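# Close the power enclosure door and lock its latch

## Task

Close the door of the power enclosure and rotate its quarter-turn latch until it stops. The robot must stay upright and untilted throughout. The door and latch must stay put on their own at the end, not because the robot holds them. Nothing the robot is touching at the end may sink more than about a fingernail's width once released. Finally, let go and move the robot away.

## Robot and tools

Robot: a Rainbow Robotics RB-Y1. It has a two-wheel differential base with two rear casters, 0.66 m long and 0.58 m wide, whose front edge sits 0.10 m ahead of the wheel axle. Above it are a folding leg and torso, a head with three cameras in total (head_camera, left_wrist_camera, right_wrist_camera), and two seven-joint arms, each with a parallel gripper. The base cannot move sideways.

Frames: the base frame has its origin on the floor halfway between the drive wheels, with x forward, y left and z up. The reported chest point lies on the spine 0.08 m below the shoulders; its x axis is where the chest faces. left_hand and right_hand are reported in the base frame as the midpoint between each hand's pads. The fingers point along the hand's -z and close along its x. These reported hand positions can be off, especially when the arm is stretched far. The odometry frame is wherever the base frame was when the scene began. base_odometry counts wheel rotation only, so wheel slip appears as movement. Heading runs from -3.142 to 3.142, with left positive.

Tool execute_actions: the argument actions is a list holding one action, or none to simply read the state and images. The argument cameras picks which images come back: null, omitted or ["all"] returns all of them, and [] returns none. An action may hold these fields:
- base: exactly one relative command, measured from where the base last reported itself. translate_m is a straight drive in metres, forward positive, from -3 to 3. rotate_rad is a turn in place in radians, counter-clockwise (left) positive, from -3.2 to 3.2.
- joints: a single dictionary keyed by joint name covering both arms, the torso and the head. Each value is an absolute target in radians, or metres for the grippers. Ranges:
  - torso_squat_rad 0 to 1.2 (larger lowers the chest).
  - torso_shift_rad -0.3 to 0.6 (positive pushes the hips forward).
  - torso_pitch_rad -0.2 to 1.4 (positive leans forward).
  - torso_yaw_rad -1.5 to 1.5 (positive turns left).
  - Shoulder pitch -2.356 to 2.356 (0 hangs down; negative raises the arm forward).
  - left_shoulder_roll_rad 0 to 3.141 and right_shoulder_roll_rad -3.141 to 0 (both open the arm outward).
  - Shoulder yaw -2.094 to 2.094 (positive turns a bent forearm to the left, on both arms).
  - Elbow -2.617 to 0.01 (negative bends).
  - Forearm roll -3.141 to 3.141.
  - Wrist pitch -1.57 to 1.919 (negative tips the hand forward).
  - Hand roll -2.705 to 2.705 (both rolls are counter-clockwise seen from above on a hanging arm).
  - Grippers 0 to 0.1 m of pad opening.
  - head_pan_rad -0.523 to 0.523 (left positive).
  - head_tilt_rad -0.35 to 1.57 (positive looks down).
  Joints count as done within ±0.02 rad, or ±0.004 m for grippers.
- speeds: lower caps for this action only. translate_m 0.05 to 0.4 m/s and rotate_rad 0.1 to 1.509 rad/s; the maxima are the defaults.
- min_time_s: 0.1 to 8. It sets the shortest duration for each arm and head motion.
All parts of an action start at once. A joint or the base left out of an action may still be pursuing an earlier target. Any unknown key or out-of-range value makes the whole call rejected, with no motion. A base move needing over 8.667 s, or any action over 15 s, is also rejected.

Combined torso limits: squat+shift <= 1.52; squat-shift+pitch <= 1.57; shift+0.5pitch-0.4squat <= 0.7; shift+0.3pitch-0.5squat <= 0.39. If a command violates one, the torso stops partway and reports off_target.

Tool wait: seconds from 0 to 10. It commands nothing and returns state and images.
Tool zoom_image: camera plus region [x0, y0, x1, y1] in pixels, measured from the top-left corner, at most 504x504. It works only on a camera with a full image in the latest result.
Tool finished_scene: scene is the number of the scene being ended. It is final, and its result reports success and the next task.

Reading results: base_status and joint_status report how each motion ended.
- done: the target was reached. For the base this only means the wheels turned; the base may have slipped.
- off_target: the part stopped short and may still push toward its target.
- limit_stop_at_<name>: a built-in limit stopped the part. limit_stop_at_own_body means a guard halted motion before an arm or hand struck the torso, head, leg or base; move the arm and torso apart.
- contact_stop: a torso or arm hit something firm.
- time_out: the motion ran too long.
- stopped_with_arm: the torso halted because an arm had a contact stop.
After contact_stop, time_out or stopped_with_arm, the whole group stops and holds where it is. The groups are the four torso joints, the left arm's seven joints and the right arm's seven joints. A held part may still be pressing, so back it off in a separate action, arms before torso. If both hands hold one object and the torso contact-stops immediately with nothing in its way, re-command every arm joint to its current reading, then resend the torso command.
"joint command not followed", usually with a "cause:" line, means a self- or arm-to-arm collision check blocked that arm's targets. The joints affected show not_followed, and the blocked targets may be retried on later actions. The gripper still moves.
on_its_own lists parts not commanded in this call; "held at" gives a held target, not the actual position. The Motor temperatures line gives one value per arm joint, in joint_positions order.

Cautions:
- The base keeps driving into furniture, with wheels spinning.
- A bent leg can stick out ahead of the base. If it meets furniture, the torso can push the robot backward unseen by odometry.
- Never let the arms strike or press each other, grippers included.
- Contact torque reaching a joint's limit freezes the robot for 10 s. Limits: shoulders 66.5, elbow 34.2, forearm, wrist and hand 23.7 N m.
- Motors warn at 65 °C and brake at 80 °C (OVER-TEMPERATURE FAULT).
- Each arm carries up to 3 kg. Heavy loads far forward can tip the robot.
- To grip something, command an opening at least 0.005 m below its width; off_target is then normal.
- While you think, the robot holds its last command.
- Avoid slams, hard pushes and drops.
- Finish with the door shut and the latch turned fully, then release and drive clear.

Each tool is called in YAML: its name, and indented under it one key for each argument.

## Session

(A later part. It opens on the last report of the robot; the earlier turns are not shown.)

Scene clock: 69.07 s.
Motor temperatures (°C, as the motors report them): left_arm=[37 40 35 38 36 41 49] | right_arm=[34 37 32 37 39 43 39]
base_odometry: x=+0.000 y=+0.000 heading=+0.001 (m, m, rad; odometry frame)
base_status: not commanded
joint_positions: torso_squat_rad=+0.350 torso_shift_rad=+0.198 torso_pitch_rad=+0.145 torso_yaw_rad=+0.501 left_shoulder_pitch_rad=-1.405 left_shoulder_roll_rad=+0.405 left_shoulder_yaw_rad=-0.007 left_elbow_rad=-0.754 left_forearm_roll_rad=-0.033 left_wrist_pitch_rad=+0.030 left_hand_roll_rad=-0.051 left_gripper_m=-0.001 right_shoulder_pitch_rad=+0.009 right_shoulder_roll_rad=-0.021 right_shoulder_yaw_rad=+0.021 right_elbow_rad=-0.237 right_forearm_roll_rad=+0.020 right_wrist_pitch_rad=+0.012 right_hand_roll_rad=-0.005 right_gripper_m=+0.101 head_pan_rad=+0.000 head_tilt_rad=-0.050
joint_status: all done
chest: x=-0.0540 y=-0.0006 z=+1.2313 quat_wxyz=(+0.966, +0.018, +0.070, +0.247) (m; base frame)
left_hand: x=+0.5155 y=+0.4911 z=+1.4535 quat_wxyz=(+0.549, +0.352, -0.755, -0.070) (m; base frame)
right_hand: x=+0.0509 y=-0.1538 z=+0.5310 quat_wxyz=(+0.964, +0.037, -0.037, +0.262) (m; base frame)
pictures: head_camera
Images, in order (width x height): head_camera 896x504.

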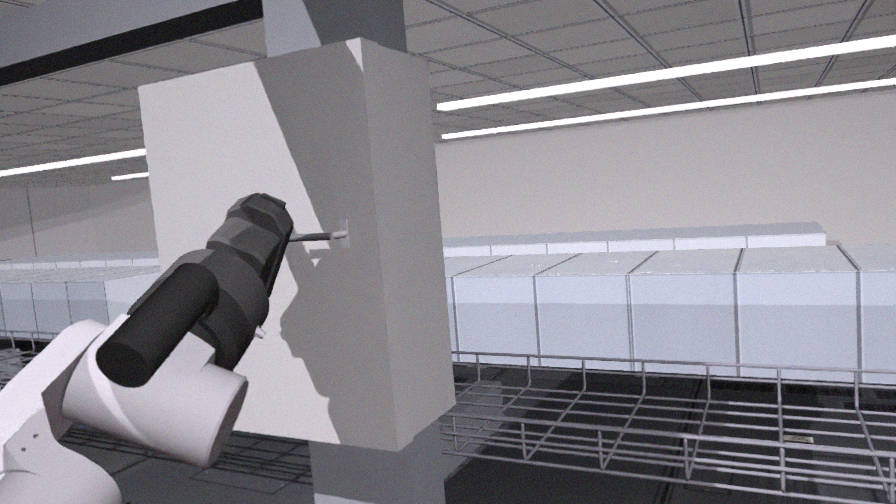

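execute_actions:
  actions:
    - {"joints": {"left_shoulder_pitch_rad": -1.58, "left_shoulder_roll_rad": 0.32, "left_elbow_rad": -0.8}, "min_time_s": 1.5}
  cameras: ["head_camera"]

Scene clock: 71.57 s.
Motor temperatures (°C, as the motors report them): left_arm=[37 40 35 38 36 41 49] | right_arm=[34 37 32 37 39 43 39]
base_odometry: x=+0.000 y=+0.000 heading=+0.001 (m, m, rad; odometry frame)
base_status: not commanded
joint_positions: torso_squat_rad=+0.350 torso_shift_rad=+0.198 torso_pitch_rad=+0.146 torso_yaw_rad=+0.501 left_shoulder_pitch_rad=-1.407 left_shoulder_roll_rad=+0.405 left_shoulder_yaw_rad=-0.001 left_elbow_rad=-0.760 left_forearm_roll_rad=-0.033 left_wrist_pitch_rad=+0.031 left_hand_roll_rad=-0.051 left_gripper_m=+0.000 right_shoulder_pitch_rad=+0.009 right_shoulder_roll_rad=-0.021 right_shoulder_yaw_rad=+0.021 right_elbow_rad=-0.237 right_forearm_roll_rad=+0.020 right_wrist_pitch_rad=+0.012 right_hand_roll_rad=-0.005 right_gripper_m=+0.101 head_pan_rad=+0.000 head_tilt_rad=-0.050
joint_status: left_shoulder_pitch_rad contact_stop_at_left_shoulder_roll_rad (moved -0.003 of -0.175); left_shoulder_roll_rad contact_stop (moved +0.000 of -0.085); left_elbow_rad contact_stop_at_left_shoulder_roll_rad (moved -0.006 of -0.046)
on_its_own: left_shoulder_pitch_rad is held at -1.409, not at your -1.580, since a contact_stop; left_shoulder_roll_rad is held at +0.402, not at your +0.320, since a contact_stop; left_elbow_rad is held at -0.759, not at your -0.800, since a contact_stop
chest: x=-0.0534 y=-0.0001 z=+1.2313 quat_wxyz=(+0.966, +0.018, +0.071, +0.247) (m; base frame)
left_hand: x=+0.5148 y=+0.4915 z=+1.4573 quat_wxyz=(+0.546, +0.351, -0.758, -0.068) (m; base frame)
right_hand: x=+0.0507 y=-0.1540 z=+0.5309 quat_wxyz=(+0.964, +0.036, -0.037, +0.262) (m; base frame)
pictures: head_camera
Images, in order (width x height): head_camera 896x504.

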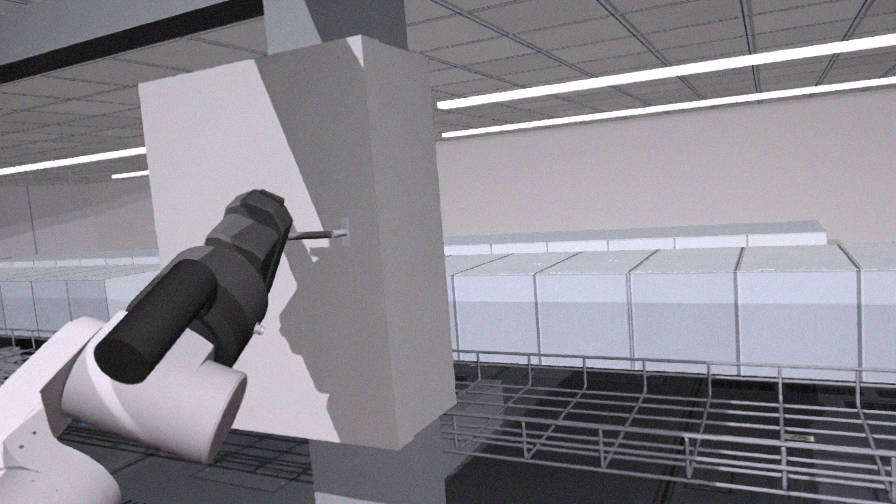

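Back off first.

execute_actions:
  actions:
    - {"joints": {"left_shoulder_pitch_rad": -1.45, "left_shoulder_roll_rad": 0.45, "left_elbow_rad": -1.0}}
  cameras: []

execute_actions:
  actions:
    - {"joints": {"left_shoulder_pitch_rad": -1.5, "left_shoulder_roll_rad": 0.3, "left_elbow_rad": -1.0}}
  cameras: ["head_camera"]

Scene clock: 74.13 s.
Motor temperatures (°C, as the motors report them): left_arm=[37 40 35 38 36 41 49] | right_arm=[34 37 32 37 39 43 39]
base_odometry: x=+0.000 y=+0.000 heading=+0.000 (m, m, rad; odometry frame)
base_status: not commanded
joint_positions: torso_squat_rad=+0.350 torso_shift_rad=+0.200 torso_pitch_rad=+0.150 torso_yaw_rad=+0.500 left_shoulder_pitch_rad=-1.450 left_shoulder_roll_rad=+0.450 left_shoulder_yaw_rad=-0.003 left_elbow_rad=-1.000 left_forearm_roll_rad=-0.033 left_wrist_pitch_rad=+0.031 left_hand_roll_rad=-0.051 left_gripper_m=+0.000 right_shoulder_pitch_rad=+0.009 right_shoulder_roll_rad=-0.021 right_shoulder_yaw_rad=+0.021 right_elbow_rad=-0.237 right_forearm_roll_rad=+0.020 right_wrist_pitch_rad=+0.012 right_hand_roll_rad=-0.005 right_gripper_m=+0.101 head_pan_rad=+0.000 head_tilt_rad=-0.050
joint_status: all done
chest: x=-0.0512 y=-0.0002 z=+1.2310 quat_wxyz=(+0.966, +0.019, +0.072, +0.247) (m; base frame)
left_hand: x=+0.4727 y=+0.4294 z=+1.5838 quat_wxyz=(+0.426, +0.364, -0.822, -0.106) (m; base frame)
right_hand: x=+0.0504 y=-0.1541 z=+0.5303 quat_wxyz=(+0.964, +0.037, -0.035, +0.261) (m; base frame)
pictures: none
No camera images: the call's "cameras" was empty. Leave "cameras" out to get every camera's image.

Scene clock: 75.07 s.
Motor temperatures (°C, as the motors report them): left_arm=[37 40 35 38 36 41 49] | right_arm=[34 37 32 37 39 43 39]
base_odometry: x=+0.000 y=+0.000 heading=+0.000 (m, m, rad; odometry frame)
base_status: not commanded
joint_positions: torso_squat_rad=+0.350 torso_shift_rad=+0.200 torso_pitch_rad=+0.150 torso_yaw_rad=+0.500 left_shoulder_pitch_rad=-1.500 left_shoulder_roll_rad=+0.300 left_shoulder_yaw_rad=-0.003 left_elbow_rad=-1.000 left_forearm_roll_rad=-0.033 left_wrist_pitch_rad=+0.031 left_hand_roll_rad=-0.051 left_gripper_m=+0.000 right_shoulder_pitch_rad=+0.009 right_shoulder_roll_rad=-0.021 right_shoulder_yaw_rad=+0.021 right_elbow_rad=-0.237 right_forearm_roll_rad=+0.020 right_wrist_pitch_rad=+0.012 right_hand_roll_rad=-0.005 right_gripper_m=+0.101 head_pan_rad=+0.000 head_tilt_rad=-0.050
joint_status: all done
chest: x=-0.0511 y=-0.0002 z=+1.2310 quat_wxyz=(+0.966, +0.019, +0.073, +0.247) (m; base frame)
left_hand: x=+0.5017 y=+0.3421 z=+1.5782 quat_wxyz=(+0.422, +0.292, -0.850, -0.122) (m; base frame)
right_hand: x=+0.0504 y=-0.1541 z=+0.5303 quat_wxyz=(+0.964, +0.037, -0.035, +0.261) (m; base frame)
pictures: head_camera
Images, in order (width x height): head_camera 896x504.

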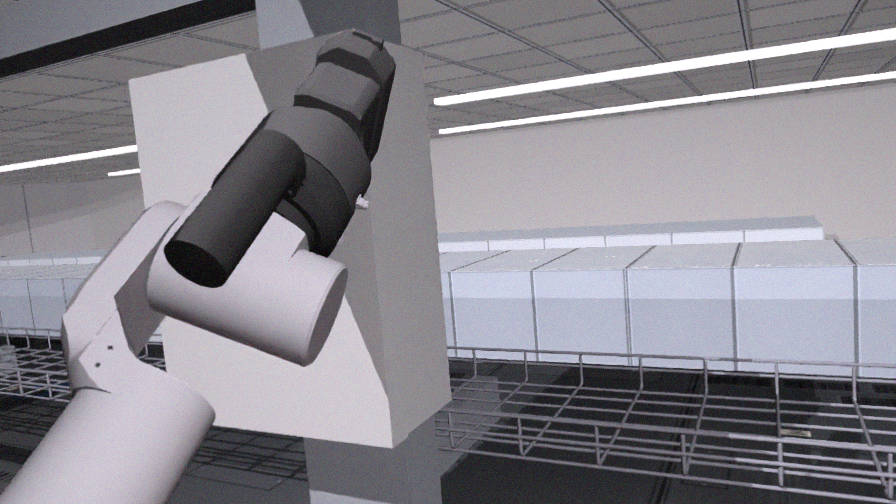

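execute_actions:
  actions:
    - {"joints": {"left_shoulder_pitch_rad": -1.15, "left_shoulder_roll_rad": 0.3, "left_elbow_rad": -0.95}, "min_time_s": 2.5}
  cameras: ["head_camera"]

Scene clock: 78.97 s.
Motor temperatures (°C, as the motors report them): left_arm=[37 40 35 38 36 41 49] | right_arm=[34 37 32 37 39 43 39]
base_odometry: x=+0.000 y=+0.000 heading=+0.001 (m, m, rad; odometry frame)
base_status: not commanded
joint_positions: torso_squat_rad=+0.350 torso_shift_rad=+0.199 torso_pitch_rad=+0.147 torso_yaw_rad=+0.501 left_shoulder_pitch_rad=-1.325 left_shoulder_roll_rad=+0.305 left_shoulder_yaw_rad=+0.001 left_elbow_rad=-0.985 left_forearm_roll_rad=-0.033 left_wrist_pitch_rad=+0.027 left_hand_roll_rad=-0.051 left_gripper_m=-0.001 right_shoulder_pitch_rad=+0.009 right_shoulder_roll_rad=-0.020 right_shoulder_yaw_rad=+0.021 right_elbow_rad=-0.237 right_forearm_roll_rad=+0.020 right_wrist_pitch_rad=+0.012 right_hand_roll_rad=-0.005 right_gripper_m=+0.101 head_pan_rad=+0.000 head_tilt_rad=-0.050
joint_status: left_shoulder_pitch_rad contact_stop_at_left_elbow_rad (moved +0.175 of +0.350); left_elbow_rad contact_stop (moved +0.015 of +0.050); the others done
on_its_own: left_shoulder_pitch_rad is held at -1.324, not at your -1.150, since a contact_stop; left_elbow_rad is held at -0.982, not at your -0.950, since a contact_stop
chest: x=-0.0530 y=-0.0003 z=+1.2312 quat_wxyz=(+0.966, +0.018, +0.071, +0.247) (m; base frame)
left_hand: x=+0.5152 y=+0.4100 z=+1.4698 quat_wxyz=(+0.498, +0.301, -0.808, -0.094) (m; base frame)
right_hand: x=+0.0506 y=-0.1540 z=+0.5308 quat_wxyz=(+0.964, +0.036, -0.036, +0.261) (m; base frame)
pictures: head_camera
Images, in order (width x height): head_camera 896x504.

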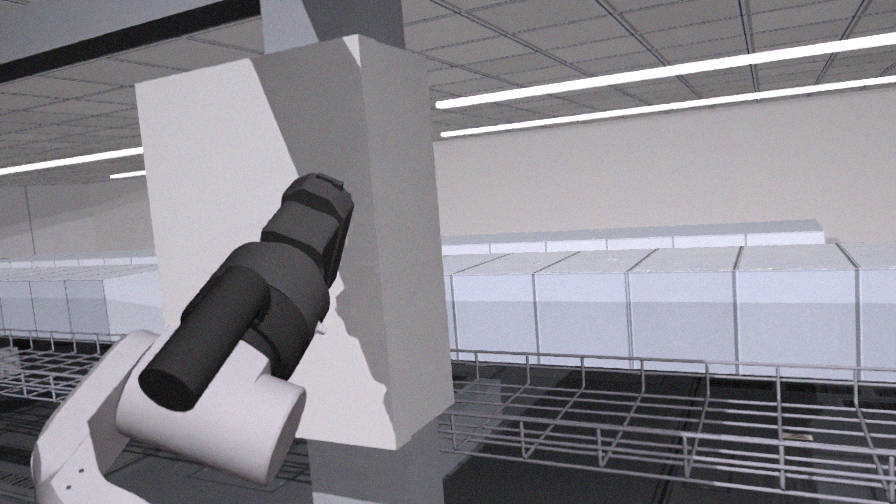

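execute_actions:
  actions:
    - {"joints": {"left_shoulder_pitch_rad": -1.4, "left_shoulder_roll_rad": 0.3, "left_shoulder_yaw_rad": 0.0, "left_elbow_rad": -1.2, "left_wrist_pitch_rad": 0.03}}
  cameras: ["head_camera", "left_wrist_camera"]

Scene clock: 83.33 s.
Motor temperatures (°C, as the motors report them): left_arm=[37 40 35 38 36 41 49] | right_arm=[34 37 32 37 39 43 39]
base_odometry: x=+0.000 y=+0.000 heading=+0.000 (m, m, rad; odometry frame)
base_status: not commanded
joint_positions: torso_squat_rad=+0.350 torso_shift_rad=+0.200 torso_pitch_rad=+0.150 torso_yaw_rad=+0.500 left_shoulder_pitch_rad=-1.400 left_shoulder_roll_rad=+0.300 left_shoulder_yaw_rad=+0.000 left_elbow_rad=-1.200 left_forearm_roll_rad=-0.033 left_wrist_pitch_rad=+0.030 left_hand_roll_rad=-0.051 left_gripper_m=+0.000 right_shoulder_pitch_rad=+0.009 right_shoulder_roll_rad=-0.020 right_shoulder_yaw_rad=+0.021 right_elbow_rad=-0.237 right_forearm_roll_rad=+0.020 right_wrist_pitch_rad=+0.012 right_hand_roll_rad=-0.005 right_gripper_m=+0.101 head_pan_rad=+0.000 head_tilt_rad=-0.050
joint_status: all done
chest: x=-0.0512 y=-0.0002 z=+1.2310 quat_wxyz=(+0.966, +0.019, +0.072, +0.247) (m; base frame)
left_hand: x=+0.4667 y=+0.3274 z=+1.5883 quat_wxyz=(+0.376, +0.287, -0.871, -0.129) (m; base frame)
right_hand: x=+0.0504 y=-0.1540 z=+0.5303 quat_wxyz=(+0.964, +0.037, -0.035, +0.261) (m; base frame)
pictures: head_camera, left_wrist_camera
Images, in order (width x height): head_camera 896x504, left_wrist_camera 644x364.

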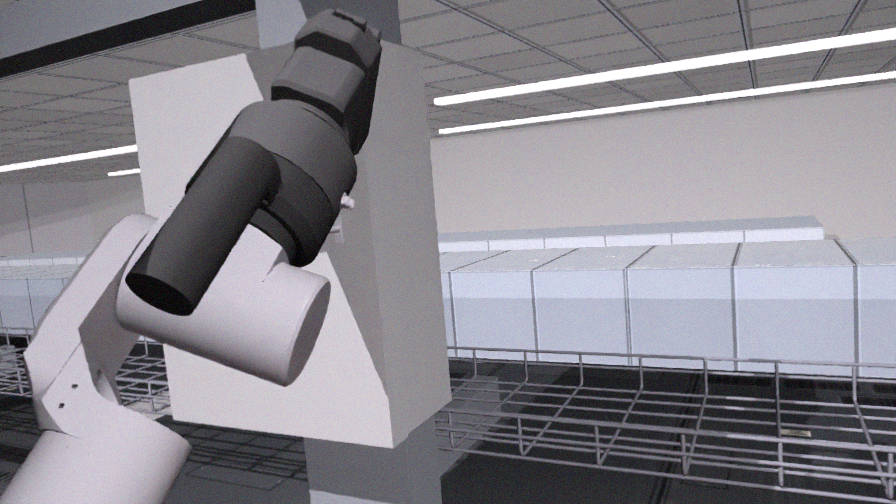

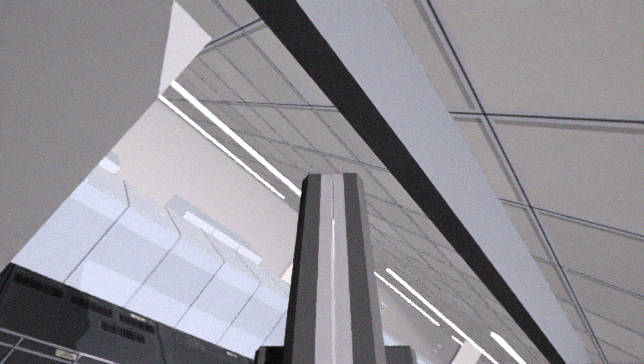

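execute_actions:
  actions:
    - {"joints": {"left_shoulder_pitch_rad": -1.3, "left_shoulder_roll_rad": 0.4, "left_elbow_rad": -1.6, "left_wrist_pitch_rad": 1.2}}
  cameras: ["head_camera", "left_wrist_camera"]

Scene clock: 87.20 s.
Motor temperatures (°C, as the motors report them): left_arm=[37 40 35 38 36 41 49] | right_arm=[34 37 32 37 39 43 39]
base_odometry: x=+0.000 y=+0.000 heading=+0.000 (m, m, rad; odometry frame)
base_status: not commanded
joint_positions: torso_squat_rad=+0.350 torso_shift_rad=+0.200 torso_pitch_rad=+0.150 torso_yaw_rad=+0.500 left_shoulder_pitch_rad=-1.301 left_shoulder_roll_rad=+0.400 left_shoulder_yaw_rad=+0.000 left_elbow_rad=-1.600 left_forearm_roll_rad=-0.033 left_wrist_pitch_rad=+1.200 left_hand_roll_rad=-0.051 left_gripper_m=+0.000 right_shoulder_pitch_rad=+0.009 right_shoulder_roll_rad=-0.021 right_shoulder_yaw_rad=+0.021 right_elbow_rad=-0.237 right_forearm_roll_rad=+0.020 right_wrist_pitch_rad=+0.012 right_hand_roll_rad=-0.005 right_gripper_m=+0.101 head_pan_rad=+0.000 head_tilt_rad=-0.050
joint_status: all done
chest: x=-0.0512 y=-0.0001 z=+1.2310 quat_wxyz=(+0.966, +0.019, +0.073, +0.247) (m; base frame)
left_hand: x=+0.4269 y=+0.4361 z=+1.4677 quat_wxyz=(+0.700, +0.349, -0.623, +0.008) (m; base frame)
right_hand: x=+0.0504 y=-0.1541 z=+0.5303 quat_wxyz=(+0.964, +0.037, -0.035, +0.261) (m; base frame)
pictures: head_camera, left_wrist_camera
Images, in order (width x height): head_camera 896x504, left_wrist_camera 644x364.

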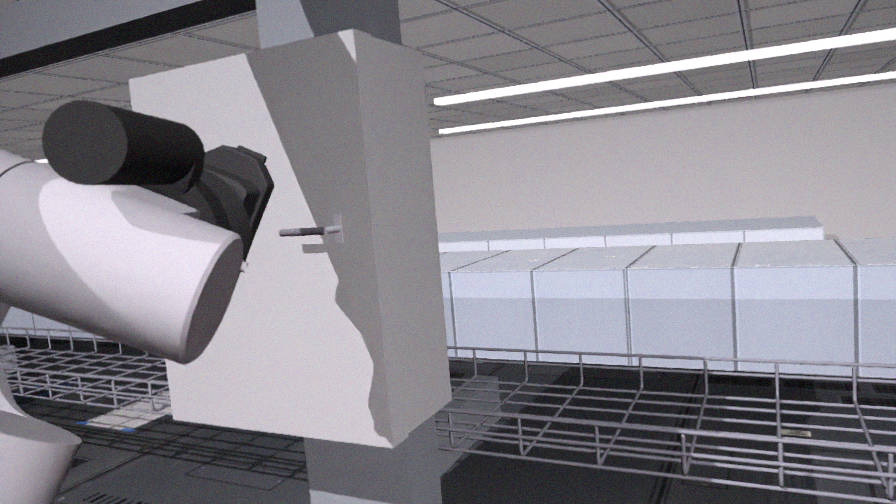

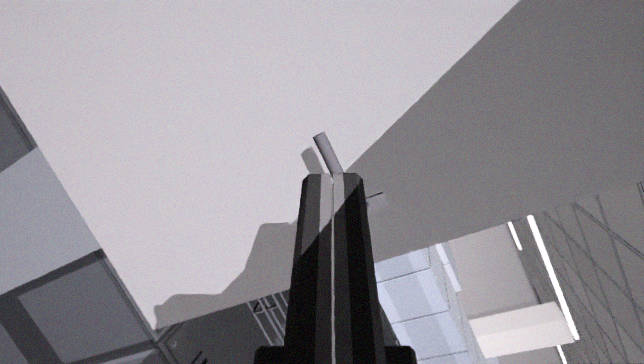

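execute_actions:
  actions:
    - {"joints": {"left_shoulder_pitch_rad": -1.4, "left_shoulder_roll_rad": 0.3, "left_elbow_rad": -1.35, "left_wrist_pitch_rad": 1.05}, "min_time_s": 1.5}
  cameras: ["head_camera", "left_wrist_camera"]

Scene clock: 90.73 s.
Motor temperatures (°C, as the motors report them): left_arm=[37 40 35 38 36 41 49] | right_arm=[34 37 32 37 39 43 39]
base_odometry: x=+0.000 y=+0.000 heading=+0.000 (m, m, rad; odometry frame)
base_status: not commanded
joint_positions: torso_squat_rad=+0.350 torso_shift_rad=+0.200 torso_pitch_rad=+0.150 torso_yaw_rad=+0.500 left_shoulder_pitch_rad=-1.400 left_shoulder_roll_rad=+0.300 left_shoulder_yaw_rad=+0.000 left_elbow_rad=-1.350 left_forearm_roll_rad=-0.033 left_wrist_pitch_rad=+1.050 left_hand_roll_rad=-0.051 left_gripper_m=+0.000 right_shoulder_pitch_rad=+0.009 right_shoulder_roll_rad=-0.021 right_shoulder_yaw_rad=+0.021 right_elbow_rad=-0.237 right_forearm_roll_rad=+0.020 right_wrist_pitch_rad=+0.012 right_hand_roll_rad=-0.005 right_gripper_m=+0.101 head_pan_rad=+0.000 head_tilt_rad=-0.050
joint_status: all done
chest: x=-0.0512 y=-0.0001 z=+1.2310 quat_wxyz=(+0.966, +0.019, +0.073, +0.247) (m; base frame)
left_hand: x=+0.4853 y=+0.4063 z=+1.4500 quat_wxyz=(+0.714, +0.306, -0.629, -0.012) (m; base frame)
right_hand: x=+0.0504 y=-0.1541 z=+0.5303 quat_wxyz=(+0.964, +0.037, -0.035, +0.261) (m; base frame)
pictures: head_camera, left_wrist_camera
Images, in order (width x height): head_camera 896x504, left_wrist_camera 644x364.

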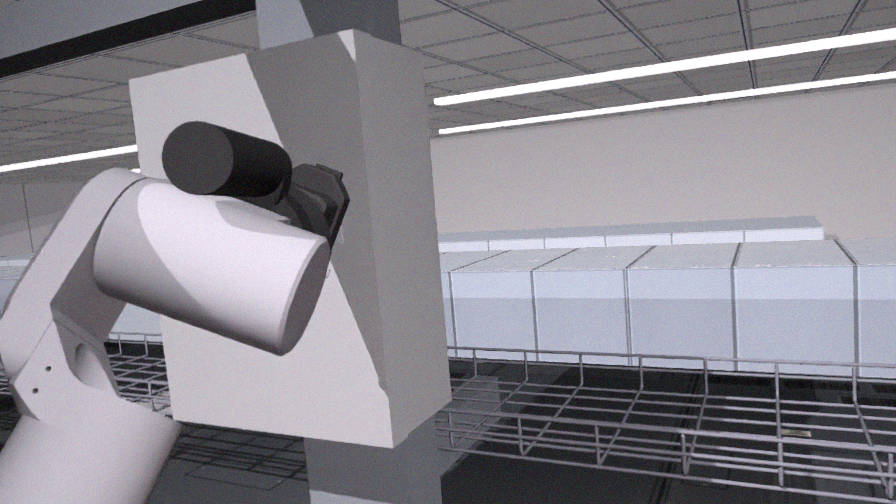

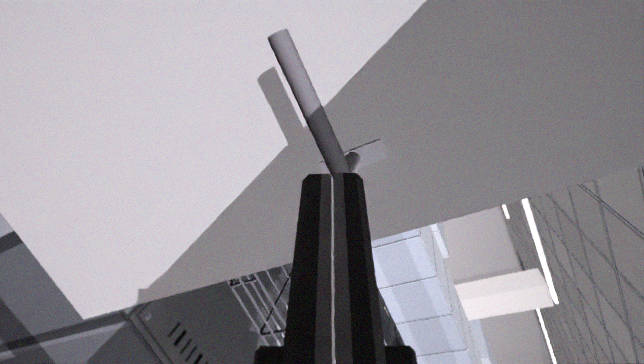

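execute_actions:
  actions:
    - {"joints": {"left_shoulder_pitch_rad": -1.45, "left_shoulder_roll_rad": 0.38, "left_elbow_rad": -1.25, "left_wrist_pitch_rad": 1.0}, "min_time_s": 1.5}
  cameras: ["head_camera", "left_wrist_camera"]

Scene clock: 95.13 s.
Motor temperatures (°C, as the motors report them): left_arm=[37 40 35 38 36 41 49] | right_arm=[34 37 32 37 39 43 39]
base_odometry: x=+0.000 y=+0.000 heading=+0.000 (m, m, rad; odometry frame)
base_status: not commanded
joint_positions: torso_squat_rad=+0.350 torso_shift_rad=+0.200 torso_pitch_rad=+0.150 torso_yaw_rad=+0.500 left_shoulder_pitch_rad=-1.450 left_shoulder_roll_rad=+0.380 left_shoulder_yaw_rad=+0.000 left_elbow_rad=-1.250 left_forearm_roll_rad=-0.033 left_wrist_pitch_rad=+1.000 left_hand_roll_rad=-0.051 left_gripper_m=+0.000 right_shoulder_pitch_rad=+0.009 right_shoulder_roll_rad=-0.021 right_shoulder_yaw_rad=+0.021 right_elbow_rad=-0.237 right_forearm_roll_rad=+0.020 right_wrist_pitch_rad=+0.012 right_hand_roll_rad=-0.005 right_gripper_m=+0.101 head_pan_rad=+0.000 head_tilt_rad=-0.050
joint_status: all done
chest: x=-0.0512 y=-0.0001 z=+1.2310 quat_wxyz=(+0.966, +0.019, +0.073, +0.247) (m; base frame)
left_hand: x=+0.4790 y=+0.4483 z=+1.4741 quat_wxyz=(+0.703, +0.340, -0.624, +0.004) (m; base frame)
right_hand: x=+0.0504 y=-0.1541 z=+0.5303 quat_wxyz=(+0.964, +0.037, -0.035, +0.261) (m; base frame)
pictures: head_camera, left_wrist_camera
Images, in order (width x height): head_camera 896x504, left_wrist_camera 644x364.

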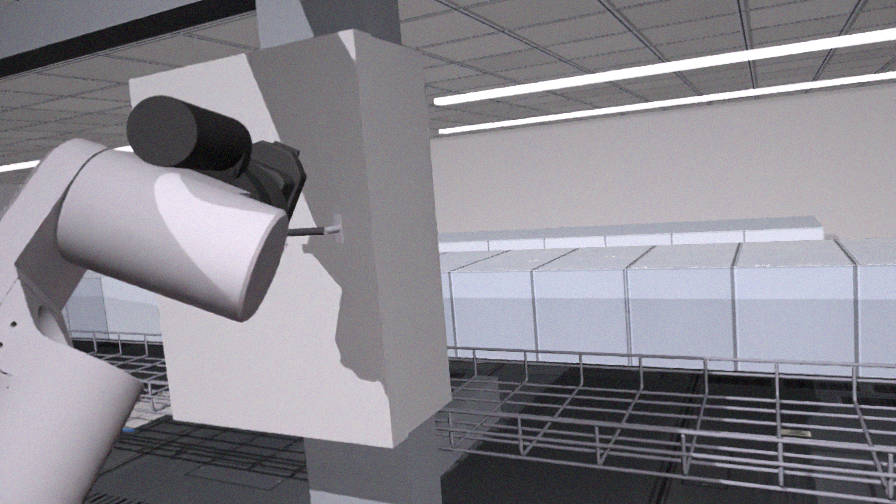

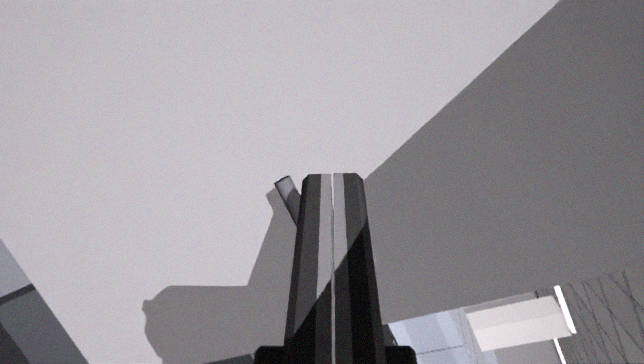

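execute_actions:
  actions:
    - {"joints": {"left_shoulder_pitch_rad": -1.35, "left_shoulder_roll_rad": 0.36, "left_wrist_pitch_rad": 1.5}, "min_time_s": 2}
  cameras: ["head_camera", "left_wrist_camera"]

Scene clock: 99.30 s.
Motor temperatures (°C, as the motors report them): left_arm=[37 40 35 38 36 41 49] | right_arm=[34 37 32 37 39 43 39]
base_odometry: x=+0.000 y=+0.000 heading=+0.000 (m, m, rad; odometry frame)
base_status: not commanded
joint_positions: torso_squat_rad=+0.350 torso_shift_rad=+0.200 torso_pitch_rad=+0.150 torso_yaw_rad=+0.500 left_shoulder_pitch_rad=-1.351 left_shoulder_roll_rad=+0.360 left_shoulder_yaw_rad=+0.000 left_elbow_rad=-1.250 left_forearm_roll_rad=-0.033 left_wrist_pitch_rad=+1.500 left_hand_roll_rad=-0.051 left_gripper_m=+0.000 right_shoulder_pitch_rad=+0.009 right_shoulder_roll_rad=-0.021 right_shoulder_yaw_rad=+0.021 right_elbow_rad=-0.237 right_forearm_roll_rad=+0.020 right_wrist_pitch_rad=+0.012 right_hand_roll_rad=-0.005 right_gripper_m=+0.101 head_pan_rad=+0.000 head_tilt_rad=-0.050
joint_status: all done
chest: x=-0.0512 y=-0.0001 z=+1.2310 quat_wxyz=(+0.966, +0.019, +0.073, +0.247) (m; base frame)
left_hand: x=+0.4269 y=+0.4909 z=+1.3108 quat_wxyz=(+0.864, +0.308, -0.389, +0.086) (m; base frame)
right_hand: x=+0.0504 y=-0.1541 z=+0.5303 quat_wxyz=(+0.964, +0.037, -0.035, +0.261) (m; base frame)
pictures: head_camera, left_wrist_camera
Images, in order (width x height): head_camera 896x504, left_wrist_camera 644x364.

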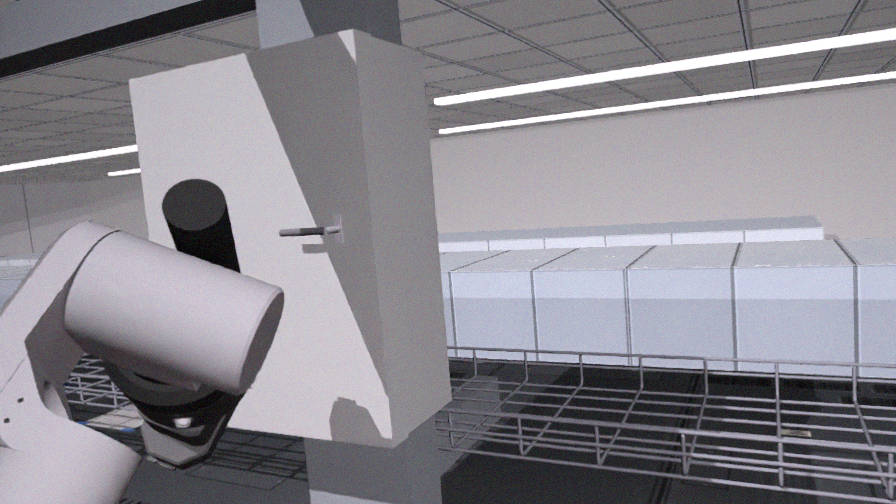

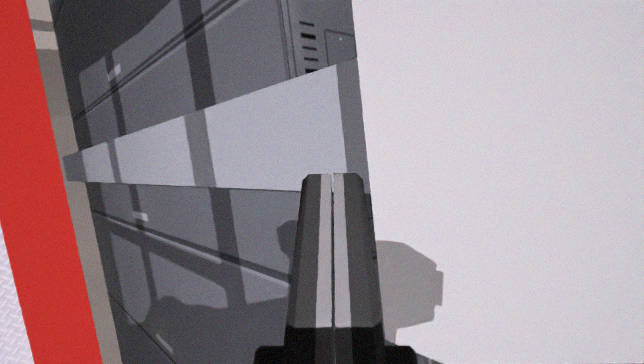

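execute_actions:
  actions:
    - {"joints": {"left_shoulder_pitch_rad": -1.47, "left_shoulder_roll_rad": 0.35, "left_elbow_rad": -1.2, "left_wrist_pitch_rad": 0.97}, "min_time_s": 1.5}
  cameras: ["head_camera", "left_wrist_camera"]

Scene clock: 105.07 s.
Motor temperatures (°C, as the motors report them): left_arm=[37 40 35 38 36 41 49] | right_arm=[34 37 32 37 39 43 39]
base_odometry: x=+0.000 y=+0.000 heading=+0.000 (m, m, rad; odometry frame)
base_status: not commanded
joint_positions: torso_squat_rad=+0.350 torso_shift_rad=+0.200 torso_pitch_rad=+0.150 torso_yaw_rad=+0.500 left_shoulder_pitch_rad=-1.444 left_shoulder_roll_rad=+0.350 left_shoulder_yaw_rad=-0.001 left_elbow_rad=-1.202 left_forearm_roll_rad=-0.032 left_wrist_pitch_rad=+0.998 left_hand_roll_rad=-0.051 left_gripper_m=-0.001 right_shoulder_pitch_rad=+0.009 right_shoulder_roll_rad=-0.021 right_shoulder_yaw_rad=+0.021 right_elbow_rad=-0.237 right_forearm_roll_rad=+0.020 right_wrist_pitch_rad=+0.012 right_hand_roll_rad=-0.005 right_gripper_m=+0.101 head_pan_rad=+0.000 head_tilt_rad=-0.050
joint_status: left_shoulder_pitch_rad contact_stop (moved -0.093 of -0.119); left_wrist_pitch_rad contact_stop (moved -0.501 of -0.530); the others done
on_its_own: left_shoulder_pitch_rad is held at -1.445, not at your -1.470, since a contact_stop; left_wrist_pitch_rad is held at +0.998, not at your +0.970, since a contact_stop
chest: x=-0.0513 y=+0.0000 z=+1.2310 quat_wxyz=(+0.966, +0.019, +0.072, +0.247) (m; base frame)
left_hand: x=+0.4910 y=+0.4465 z=+1.4451 quat_wxyz=(+0.725, +0.327, -0.607, +0.004) (m; base frame)
right_hand: x=+0.0504 y=-0.1541 z=+0.5304 quat_wxyz=(+0.964, +0.037, -0.035, +0.261) (m; base frame)
pictures: head_camera, left_wrist_camera
Images, in order (width x height): head_camera 896x504, left_wrist_camera 644x364.

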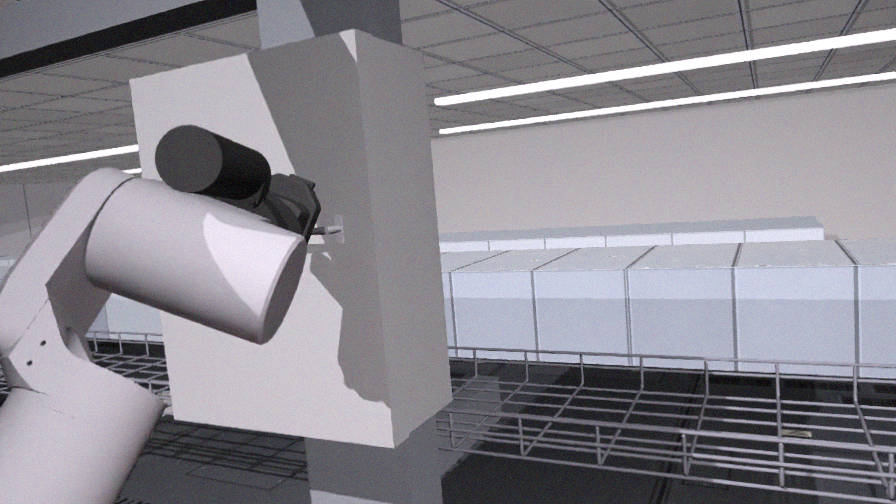

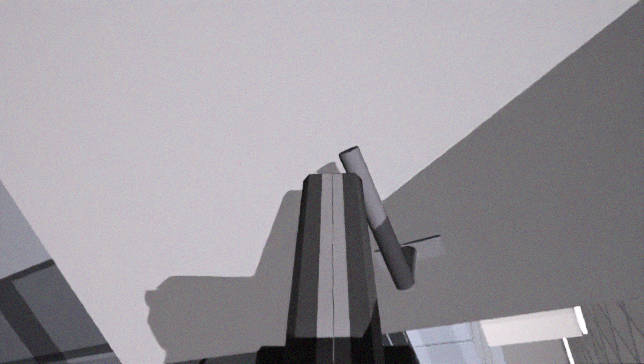

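execute_actions:
  actions:
    - {"joints": {"left_shoulder_pitch_rad": -1.35, "left_shoulder_roll_rad": 0.35, "left_elbow_rad": -1.55, "left_wrist_pitch_rad": 1.15}}
  cameras: []

execute_actions:
  actions:
    - {"joints": {"left_shoulder_pitch_rad": -1.5, "left_elbow_rad": -1.45, "left_wrist_pitch_rad": 1.15}}
  cameras: []

execute_actions:
  actions:
    - {"joints": {"left_shoulder_pitch_rad": -1.55, "left_elbow_rad": -1.2, "left_wrist_pitch_rad": 1.0}, "min_time_s": 1.5}
  cameras: ["head_camera", "left_wrist_camera"]

Scene clock: 108.47 s.
Motor temperatures (°C, as the motors report them): left_arm=[37 40 35 38 36 41 49] | right_arm=[34 37 32 37 39 43 39]
base_odometry: x=+0.000 y=+0.000 heading=+0.000 (m, m, rad; odometry frame)
base_status: not commanded
joint_positions: torso_squat_rad=+0.350 torso_shift_rad=+0.200 torso_pitch_rad=+0.150 torso_yaw_rad=+0.500 left_shoulder_pitch_rad=-1.351 left_shoulder_roll_rad=+0.350 left_shoulder_yaw_rad=-0.001 left_elbow_rad=-1.550 left_forearm_roll_rad=-0.032 left_wrist_pitch_rad=+1.150 left_hand_roll_rad=-0.051 left_gripper_m=+0.000 right_shoulder_pitch_rad=+0.009 right_shoulder_roll_rad=-0.021 right_shoulder_yaw_rad=+0.021 right_elbow_rad=-0.237 right_forearm_roll_rad=+0.020 right_wrist_pitch_rad=+0.012 right_hand_roll_rad=-0.005 right_gripper_m=+0.101 head_pan_rad=+0.000 head_tilt_rad=-0.050
joint_status: all done
chest: x=-0.0512 y=-0.0001 z=+1.2310 quat_wxyz=(+0.966, +0.019, +0.073, +0.247) (m; base frame)
left_hand: x=+0.4455 y=+0.4078 z=+1.4795 quat_wxyz=(+0.691, +0.328, -0.644, -0.008) (m; base frame)
right_hand: x=+0.0504 y=-0.1541 z=+0.5303 quat_wxyz=(+0.964, +0.037, -0.035, +0.261) (m; base frame)
pictures: none
No camera images: the call's "cameras" was empty. Leave "cameras" out to get every camera's image.

Scene clock: 109.30 s.
Motor temperatures (°C, as the motors report them): left_arm=[37 40 35 38 36 41 49] | right_arm=[34 37 32 37 39 43 39]
base_odometry: x=+0.000 y=+0.000 heading=+0.000 (m, m, rad; odometry frame)
base_status: not commanded
joint_positions: torso_squat_rad=+0.350 torso_shift_rad=+0.200 torso_pitch_rad=+0.150 torso_yaw_rad=+0.500 left_shoulder_pitch_rad=-1.500 left_shoulder_roll_rad=+0.350 left_shoulder_yaw_rad=-0.001 left_elbow_rad=-1.450 left_forearm_roll_rad=-0.032 left_wrist_pitch_rad=+1.150 left_hand_roll_rad=-0.051 left_gripper_m=+0.000 right_shoulder_pitch_rad=+0.009 right_shoulder_roll_rad=-0.021 right_shoulder_yaw_rad=+0.021 right_elbow_rad=-0.237 right_forearm_roll_rad=+0.020 right_wrist_pitch_rad=+0.012 right_hand_roll_rad=-0.005 right_gripper_m=+0.101 head_pan_rad=+0.000 head_tilt_rad=-0.050
joint_status: all done
chest: x=-0.0511 y=-0.0002 z=+1.2310 quat_wxyz=(+0.966, +0.019, +0.073, +0.247) (m; base frame)
left_hand: x=+0.4514 y=+0.3845 z=+1.5327 quat_wxyz=(+0.674, +0.328, -0.662, -0.015) (m; base frame)
right_hand: x=+0.0504 y=-0.1541 z=+0.5303 quat_wxyz=(+0.964, +0.037, -0.035, +0.261) (m; base frame)
pictures: none
No camera images: the call's "cameras" was empty. Leave "cameras" out to get every camera's image.

Scene clock: 111.10 s.
Motor temperatures (°C, as the motors report them): left_arm=[37 40 35 38 36 41 49] | right_arm=[34 37 32 37 39 43 39]
base_odometry: x=+0.000 y=+0.000 heading=+0.000 (m, m, rad; odometry frame)
base_status: not commanded
joint_positions: torso_squat_rad=+0.350 torso_shift_rad=+0.200 torso_pitch_rad=+0.150 torso_yaw_rad=+0.500 left_shoulder_pitch_rad=-1.550 left_shoulder_roll_rad=+0.350 left_shoulder_yaw_rad=-0.001 left_elbow_rad=-1.200 left_forearm_roll_rad=-0.032 left_wrist_pitch_rad=+1.000 left_hand_roll_rad=-0.051 left_gripper_m=+0.000 right_shoulder_pitch_rad=+0.009 right_shoulder_roll_rad=-0.021 right_shoulder_yaw_rad=+0.021 right_elbow_rad=-0.237 right_forearm_roll_rad=+0.020 right_wrist_pitch_rad=+0.012 right_hand_roll_rad=-0.005 right_gripper_m=+0.101 head_pan_rad=+0.000 head_tilt_rad=-0.050
joint_status: all done
chest: x=-0.0511 y=-0.0002 z=+1.2310 quat_wxyz=(+0.966, +0.019, +0.073, +0.247) (m; base frame)
left_hand: x=+0.4883 y=+0.4129 z=+1.5097 quat_wxyz=(+0.691, +0.329, -0.644, -0.010) (m; base frame)
right_hand: x=+0.0504 y=-0.1541 z=+0.5303 quat_wxyz=(+0.964, +0.037, -0.035, +0.261) (m; base frame)
pictures: head_camera, left_wrist_camera
Images, in order (width x height): head_camera 896x504, left_wrist_camera 644x364.

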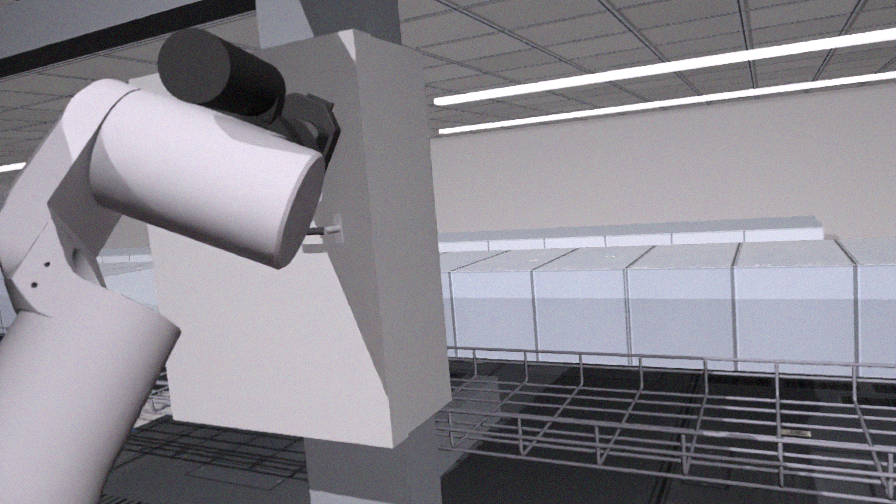

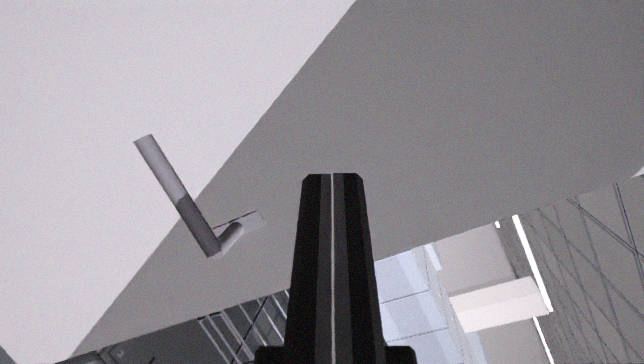

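execute_actions:
  actions:
    - {"joints": {"torso_squat_rad": 0.55}}
  cameras: ["head_camera", "left_wrist_camera"]

Scene clock: 113.57 s.
Motor temperatures (°C, as the motors report them): left_arm=[37 40 35 38 36 41 49] | right_arm=[34 37 32 37 39 43 39]
base_odometry: x=+0.000 y=+0.000 heading=+0.000 (m, m, rad; odometry frame)
base_status: not commanded
joint_positions: torso_squat_rad=+0.550 torso_shift_rad=+0.200 torso_pitch_rad=+0.150 torso_yaw_rad=+0.500 left_shoulder_pitch_rad=-1.550 left_shoulder_roll_rad=+0.350 left_shoulder_yaw_rad=-0.001 left_elbow_rad=-1.200 left_forearm_roll_rad=-0.032 left_wrist_pitch_rad=+1.000 left_hand_roll_rad=-0.051 left_gripper_m=+0.000 right_shoulder_pitch_rad=+0.009 right_shoulder_roll_rad=-0.021 right_shoulder_yaw_rad=+0.021 right_elbow_rad=-0.237 right_forearm_roll_rad=+0.020 right_wrist_pitch_rad=+0.012 right_hand_roll_rad=-0.005 right_gripper_m=+0.101 head_pan_rad=+0.000 head_tilt_rad=-0.050
joint_status: all done
chest: x=-0.0633 y=-0.0001 z=+1.1713 quat_wxyz=(+0.966, +0.019, +0.072, +0.247) (m; base frame)
left_hand: x=+0.4762 y=+0.4129 z=+1.4502 quat_wxyz=(+0.691, +0.329, -0.644, -0.010) (m; base frame)
right_hand: x=+0.0383 y=-0.1541 z=+0.4706 quat_wxyz=(+0.964, +0.037, -0.035, +0.261) (m; base frame)
pictures: head_camera, left_wrist_camera
Images, in order (width x height): head_camera 896x504, left_wrist_camera 644x364.

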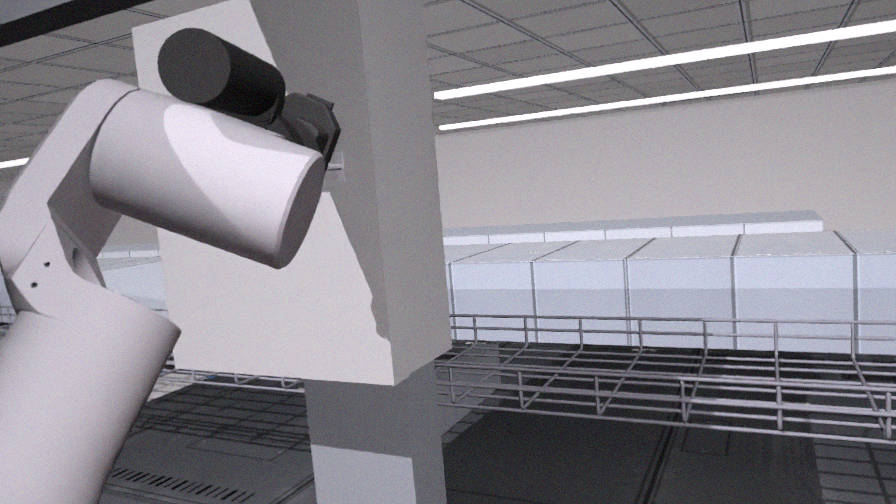

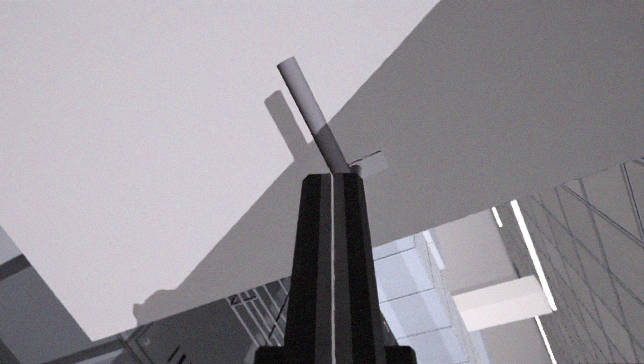

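execute_actions:
  actions:
    - {"joints": {"torso_squat_rad": 0.4}}
  cameras: []

execute_actions:
  actions:
    - {"joints": {"left_shoulder_pitch_rad": -1.6, "left_shoulder_roll_rad": 0.37, "left_elbow_rad": -1.05, "left_wrist_pitch_rad": 0.9}, "min_time_s": 1.5}
  cameras: ["left_wrist_camera"]

Scene clock: 116.93 s.
Motor temperatures (°C, as the motors report them): left_arm=[37 40 35 38 36 41 49] | right_arm=[34 37 32 37 39 43 39]
base_odometry: x=+0.000 y=+0.000 heading=+0.000 (m, m, rad; odometry frame)
base_status: not commanded
joint_positions: torso_squat_rad=+0.400 torso_shift_rad=+0.200 torso_pitch_rad=+0.150 torso_yaw_rad=+0.500 left_shoulder_pitch_rad=-1.550 left_shoulder_roll_rad=+0.350 left_shoulder_yaw_rad=-0.001 left_elbow_rad=-1.200 left_forearm_roll_rad=-0.032 left_wrist_pitch_rad=+1.000 left_hand_roll_rad=-0.051 left_gripper_m=+0.000 right_shoulder_pitch_rad=+0.009 right_shoulder_roll_rad=-0.021 right_shoulder_yaw_rad=+0.021 right_elbow_rad=-0.237 right_forearm_roll_rad=+0.020 right_wrist_pitch_rad=+0.012 right_hand_roll_rad=-0.005 right_gripper_m=+0.101 head_pan_rad=+0.000 head_tilt_rad=-0.050
joint_status: all done
chest: x=-0.0536 y=-0.0002 z=+1.2183 quat_wxyz=(+0.966, +0.019, +0.073, +0.247) (m; base frame)
left_hand: x=+0.4859 y=+0.4129 z=+1.4971 quat_wxyz=(+0.691, +0.329, -0.644, -0.010) (m; base frame)
right_hand: x=+0.0478 y=-0.1541 z=+0.5176 quat_wxyz=(+0.964, +0.037, -0.035, +0.261) (m; base frame)
pictures: none
No camera images: the call's "cameras" was empty. Leave "cameras" out to get every camera's image.

Scene clock: 118.73 s.
Motor temperatures (°C, as the motors report them): left_arm=[37 40 35 38 36 41 49] | right_arm=[34 37 32 37 39 43 39]
base_odometry: x=+0.000 y=+0.000 heading=+0.000 (m, m, rad; odometry frame)
base_status: not commanded
joint_positions: torso_squat_rad=+0.400 torso_shift_rad=+0.200 torso_pitch_rad=+0.150 torso_yaw_rad=+0.500 left_shoulder_pitch_rad=-1.600 left_shoulder_roll_rad=+0.370 left_shoulder_yaw_rad=-0.001 left_elbow_rad=-1.050 left_forearm_roll_rad=-0.032 left_wrist_pitch_rad=+0.900 left_hand_roll_rad=-0.051 left_gripper_m=+0.000 right_shoulder_pitch_rad=+0.009 right_shoulder_roll_rad=-0.021 right_shoulder_yaw_rad=+0.021 right_elbow_rad=-0.237 right_forearm_roll_rad=+0.020 right_wrist_pitch_rad=+0.012 right_hand_roll_rad=-0.005 right_gripper_m=+0.101 head_pan_rad=+0.000 head_tilt_rad=-0.050
joint_status: all done
chest: x=-0.0536 y=-0.0002 z=+1.2183 quat_wxyz=(+0.966, +0.019, +0.073, +0.247) (m; base frame)
left_hand: x=+0.4983 y=+0.4328 z=+1.4995 quat_wxyz=(+0.689, +0.336, -0.642, -0.006) (m; base frame)
right_hand: x=+0.0478 y=-0.1541 z=+0.5176 quat_wxyz=(+0.964, +0.037, -0.035, +0.261) (m; base frame)
pictures: left_wrist_camera
Images, in order (width x height): left_wrist_camera 644x364.

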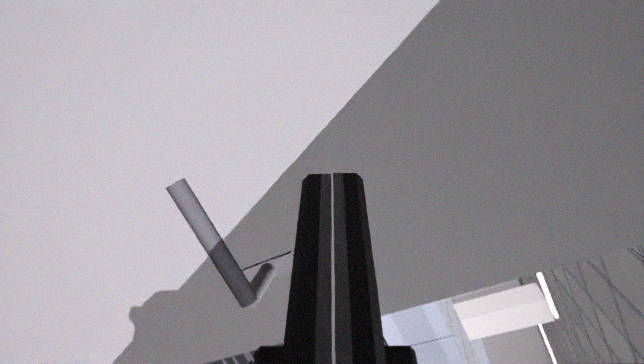

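A bit more forward, then lower.

execute_actions:
  actions:
    - {"joints": {"torso_shift_rad": 0.24}}
  cameras: []

execute_actions:
  actions:
    - {"joints": {"torso_squat_rad": 0.62}}
  cameras: ["head_camera","left_wrist_camera"]

Scene clock: 122.07 s.
Motor temperatures (°C, as the motors report them): left_arm=[37 40 35 38 36 41 49] | right_arm=[34 37 32 37 39 43 39]
base_odometry: x=+0.000 y=+0.000 heading=+0.000 (m, m, rad; odometry frame)
base_status: not commanded
joint_positions: torso_squat_rad=+0.401 torso_shift_rad=+0.234 torso_pitch_rad=+0.142 torso_yaw_rad=+0.502 left_shoulder_pitch_rad=-1.600 left_shoulder_roll_rad=+0.371 left_shoulder_yaw_rad=+0.000 left_elbow_rad=-1.051 left_forearm_roll_rad=-0.033 left_wrist_pitch_rad=+0.900 left_hand_roll_rad=-0.051 left_gripper_m=+0.000 right_shoulder_pitch_rad=+0.009 right_shoulder_roll_rad=-0.021 right_shoulder_yaw_rad=+0.021 right_elbow_rad=-0.237 right_forearm_roll_rad=+0.020 right_wrist_pitch_rad=+0.012 right_hand_roll_rad=-0.005 right_gripper_m=+0.101 head_pan_rad=+0.000 head_tilt_rad=-0.050
joint_status: torso_shift_rad contact_stop (moved +0.034 of +0.040)
chest: x=-0.0350 y=-0.0001 z=+1.2137 quat_wxyz=(+0.966, +0.018, +0.069, +0.248) (m; base frame)
left_hand: x=+0.5132 y=+0.4347 z=+1.5003 quat_wxyz=(+0.686, +0.338, -0.645, -0.004) (m; base frame)
right_hand: x=+0.0726 y=-0.1537 z=+0.5138 quat_wxyz=(+0.964, +0.036, -0.039, +0.262) (m; base frame)
pictures: none
No camera images: the call's "cameras" was empty. Leave "cameras" out to get every camera's image.

not run: a stop came earlier in this reply.

execute_actions:
  actions:
    - {"joints": {"torso_shift_rad": 0.225, "torso_pitch_rad": 0.15, "torso_yaw_rad": 0.5, "torso_squat_rad": 0.4}}
  cameras: []

execute_actions:
  actions:
    - {"joints": {"torso_squat_rad": 0.62}}
  cameras: ["head_camera","left_wrist_camera"]

Scene clock: 124.00 s.
Motor temperatures (°C, as the motors report them): left_arm=[37 40 35 38 36 41 49] | right_arm=[34 37 32 37 39 43 39]
base_odometry: x=+0.000 y=+0.000 heading=+0.000 (m, m, rad; odometry frame)
base_status: not commanded
joint_positions: torso_squat_rad=+0.400 torso_shift_rad=+0.225 torso_pitch_rad=+0.149 torso_yaw_rad=+0.500 left_shoulder_pitch_rad=-1.601 left_shoulder_roll_rad=+0.371 left_shoulder_yaw_rad=+0.000 left_elbow_rad=-1.051 left_forearm_roll_rad=-0.033 left_wrist_pitch_rad=+0.900 left_hand_roll_rad=-0.051 left_gripper_m=+0.000 right_shoulder_pitch_rad=+0.009 right_shoulder_roll_rad=-0.021 right_shoulder_yaw_rad=+0.021 right_elbow_rad=-0.237 right_forearm_roll_rad=+0.020 right_wrist_pitch_rad=+0.012 right_hand_roll_rad=-0.005 right_gripper_m=+0.101 head_pan_rad=+0.000 head_tilt_rad=-0.050
joint_status: all done
chest: x=-0.0385 y=-0.0001 z=+1.2150 quat_wxyz=(+0.966, +0.019, +0.072, +0.247) (m; base frame)
left_hand: x=+0.5125 y=+0.4336 z=+1.4978 quat_wxyz=(+0.688, +0.337, -0.643, -0.005) (m; base frame)
right_hand: x=+0.0638 y=-0.1541 z=+0.5144 quat_wxyz=(+0.964, +0.037, -0.035, +0.261) (m; base frame)
pictures: none
No camera images: the call's "cameras" was empty. Leave "cameras" out to get every camera's image.

Scene clock: 125.23 s.
Motor temperatures (°C, as the motors report them): left_arm=[37 40 35 38 36 41 49] | right_arm=[34 37 32 37 39 43 39]
base_odometry: x=+0.000 y=+0.000 heading=+0.000 (m, m, rad; odometry frame)
base_status: not commanded
joint_positions: torso_squat_rad=+0.538 torso_shift_rad=+0.223 torso_pitch_rad=+0.145 torso_yaw_rad=+0.501 left_shoulder_pitch_rad=-1.606 left_shoulder_roll_rad=+0.374 left_shoulder_yaw_rad=+0.001 left_elbow_rad=-1.054 left_forearm_roll_rad=-0.033 left_wrist_pitch_rad=+0.898 left_hand_roll_rad=-0.051 left_gripper_m=-0.001 right_shoulder_pitch_rad=+0.009 right_shoulder_roll_rad=-0.021 right_shoulder_yaw_rad=+0.021 right_elbow_rad=-0.237 right_forearm_roll_rad=+0.020 right_wrist_pitch_rad=+0.012 right_hand_roll_rad=-0.005 right_gripper_m=+0.101 head_pan_rad=+0.000 head_tilt_rad=-0.050
joint_status: torso_squat_rad contact_stop (moved +0.138 of +0.220)
on_its_own: torso_squat_rad is held at +0.538, not at your +0.620, since a contact_stop
chest: x=-0.0504 y=-0.0004 z=+1.1730 quat_wxyz=(+0.966, +0.018, +0.070, +0.247) (m; base frame)
left_hand: x=+0.4978 y=+0.4321 z=+1.4644 quat_wxyz=(+0.682, +0.338, -0.648, -0.005) (m; base frame)
right_hand: x=+0.0548 y=-0.1539 z=+0.4727 quat_wxyz=(+0.964, +0.036, -0.037, +0.261) (m; base frame)
pictures: head_camera, left_wrist_camera
Images, in order (width x height): head_camera 896x504, left_wrist_camera 644x364.

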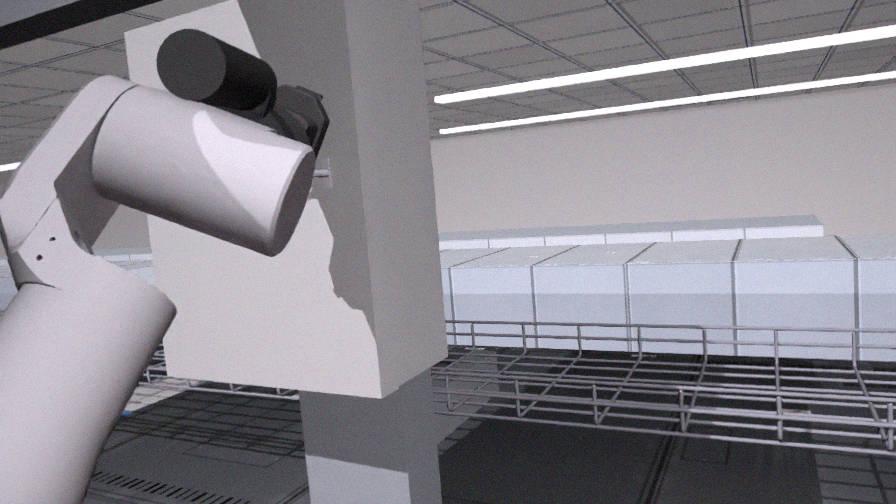

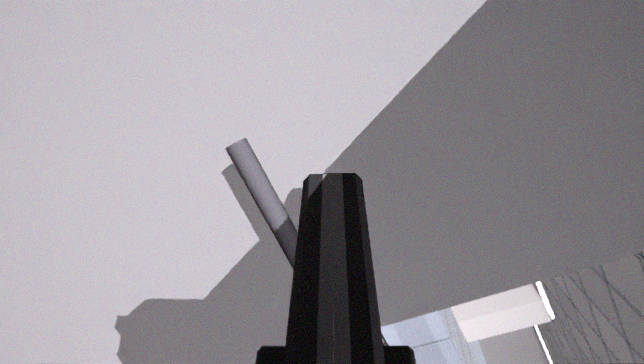

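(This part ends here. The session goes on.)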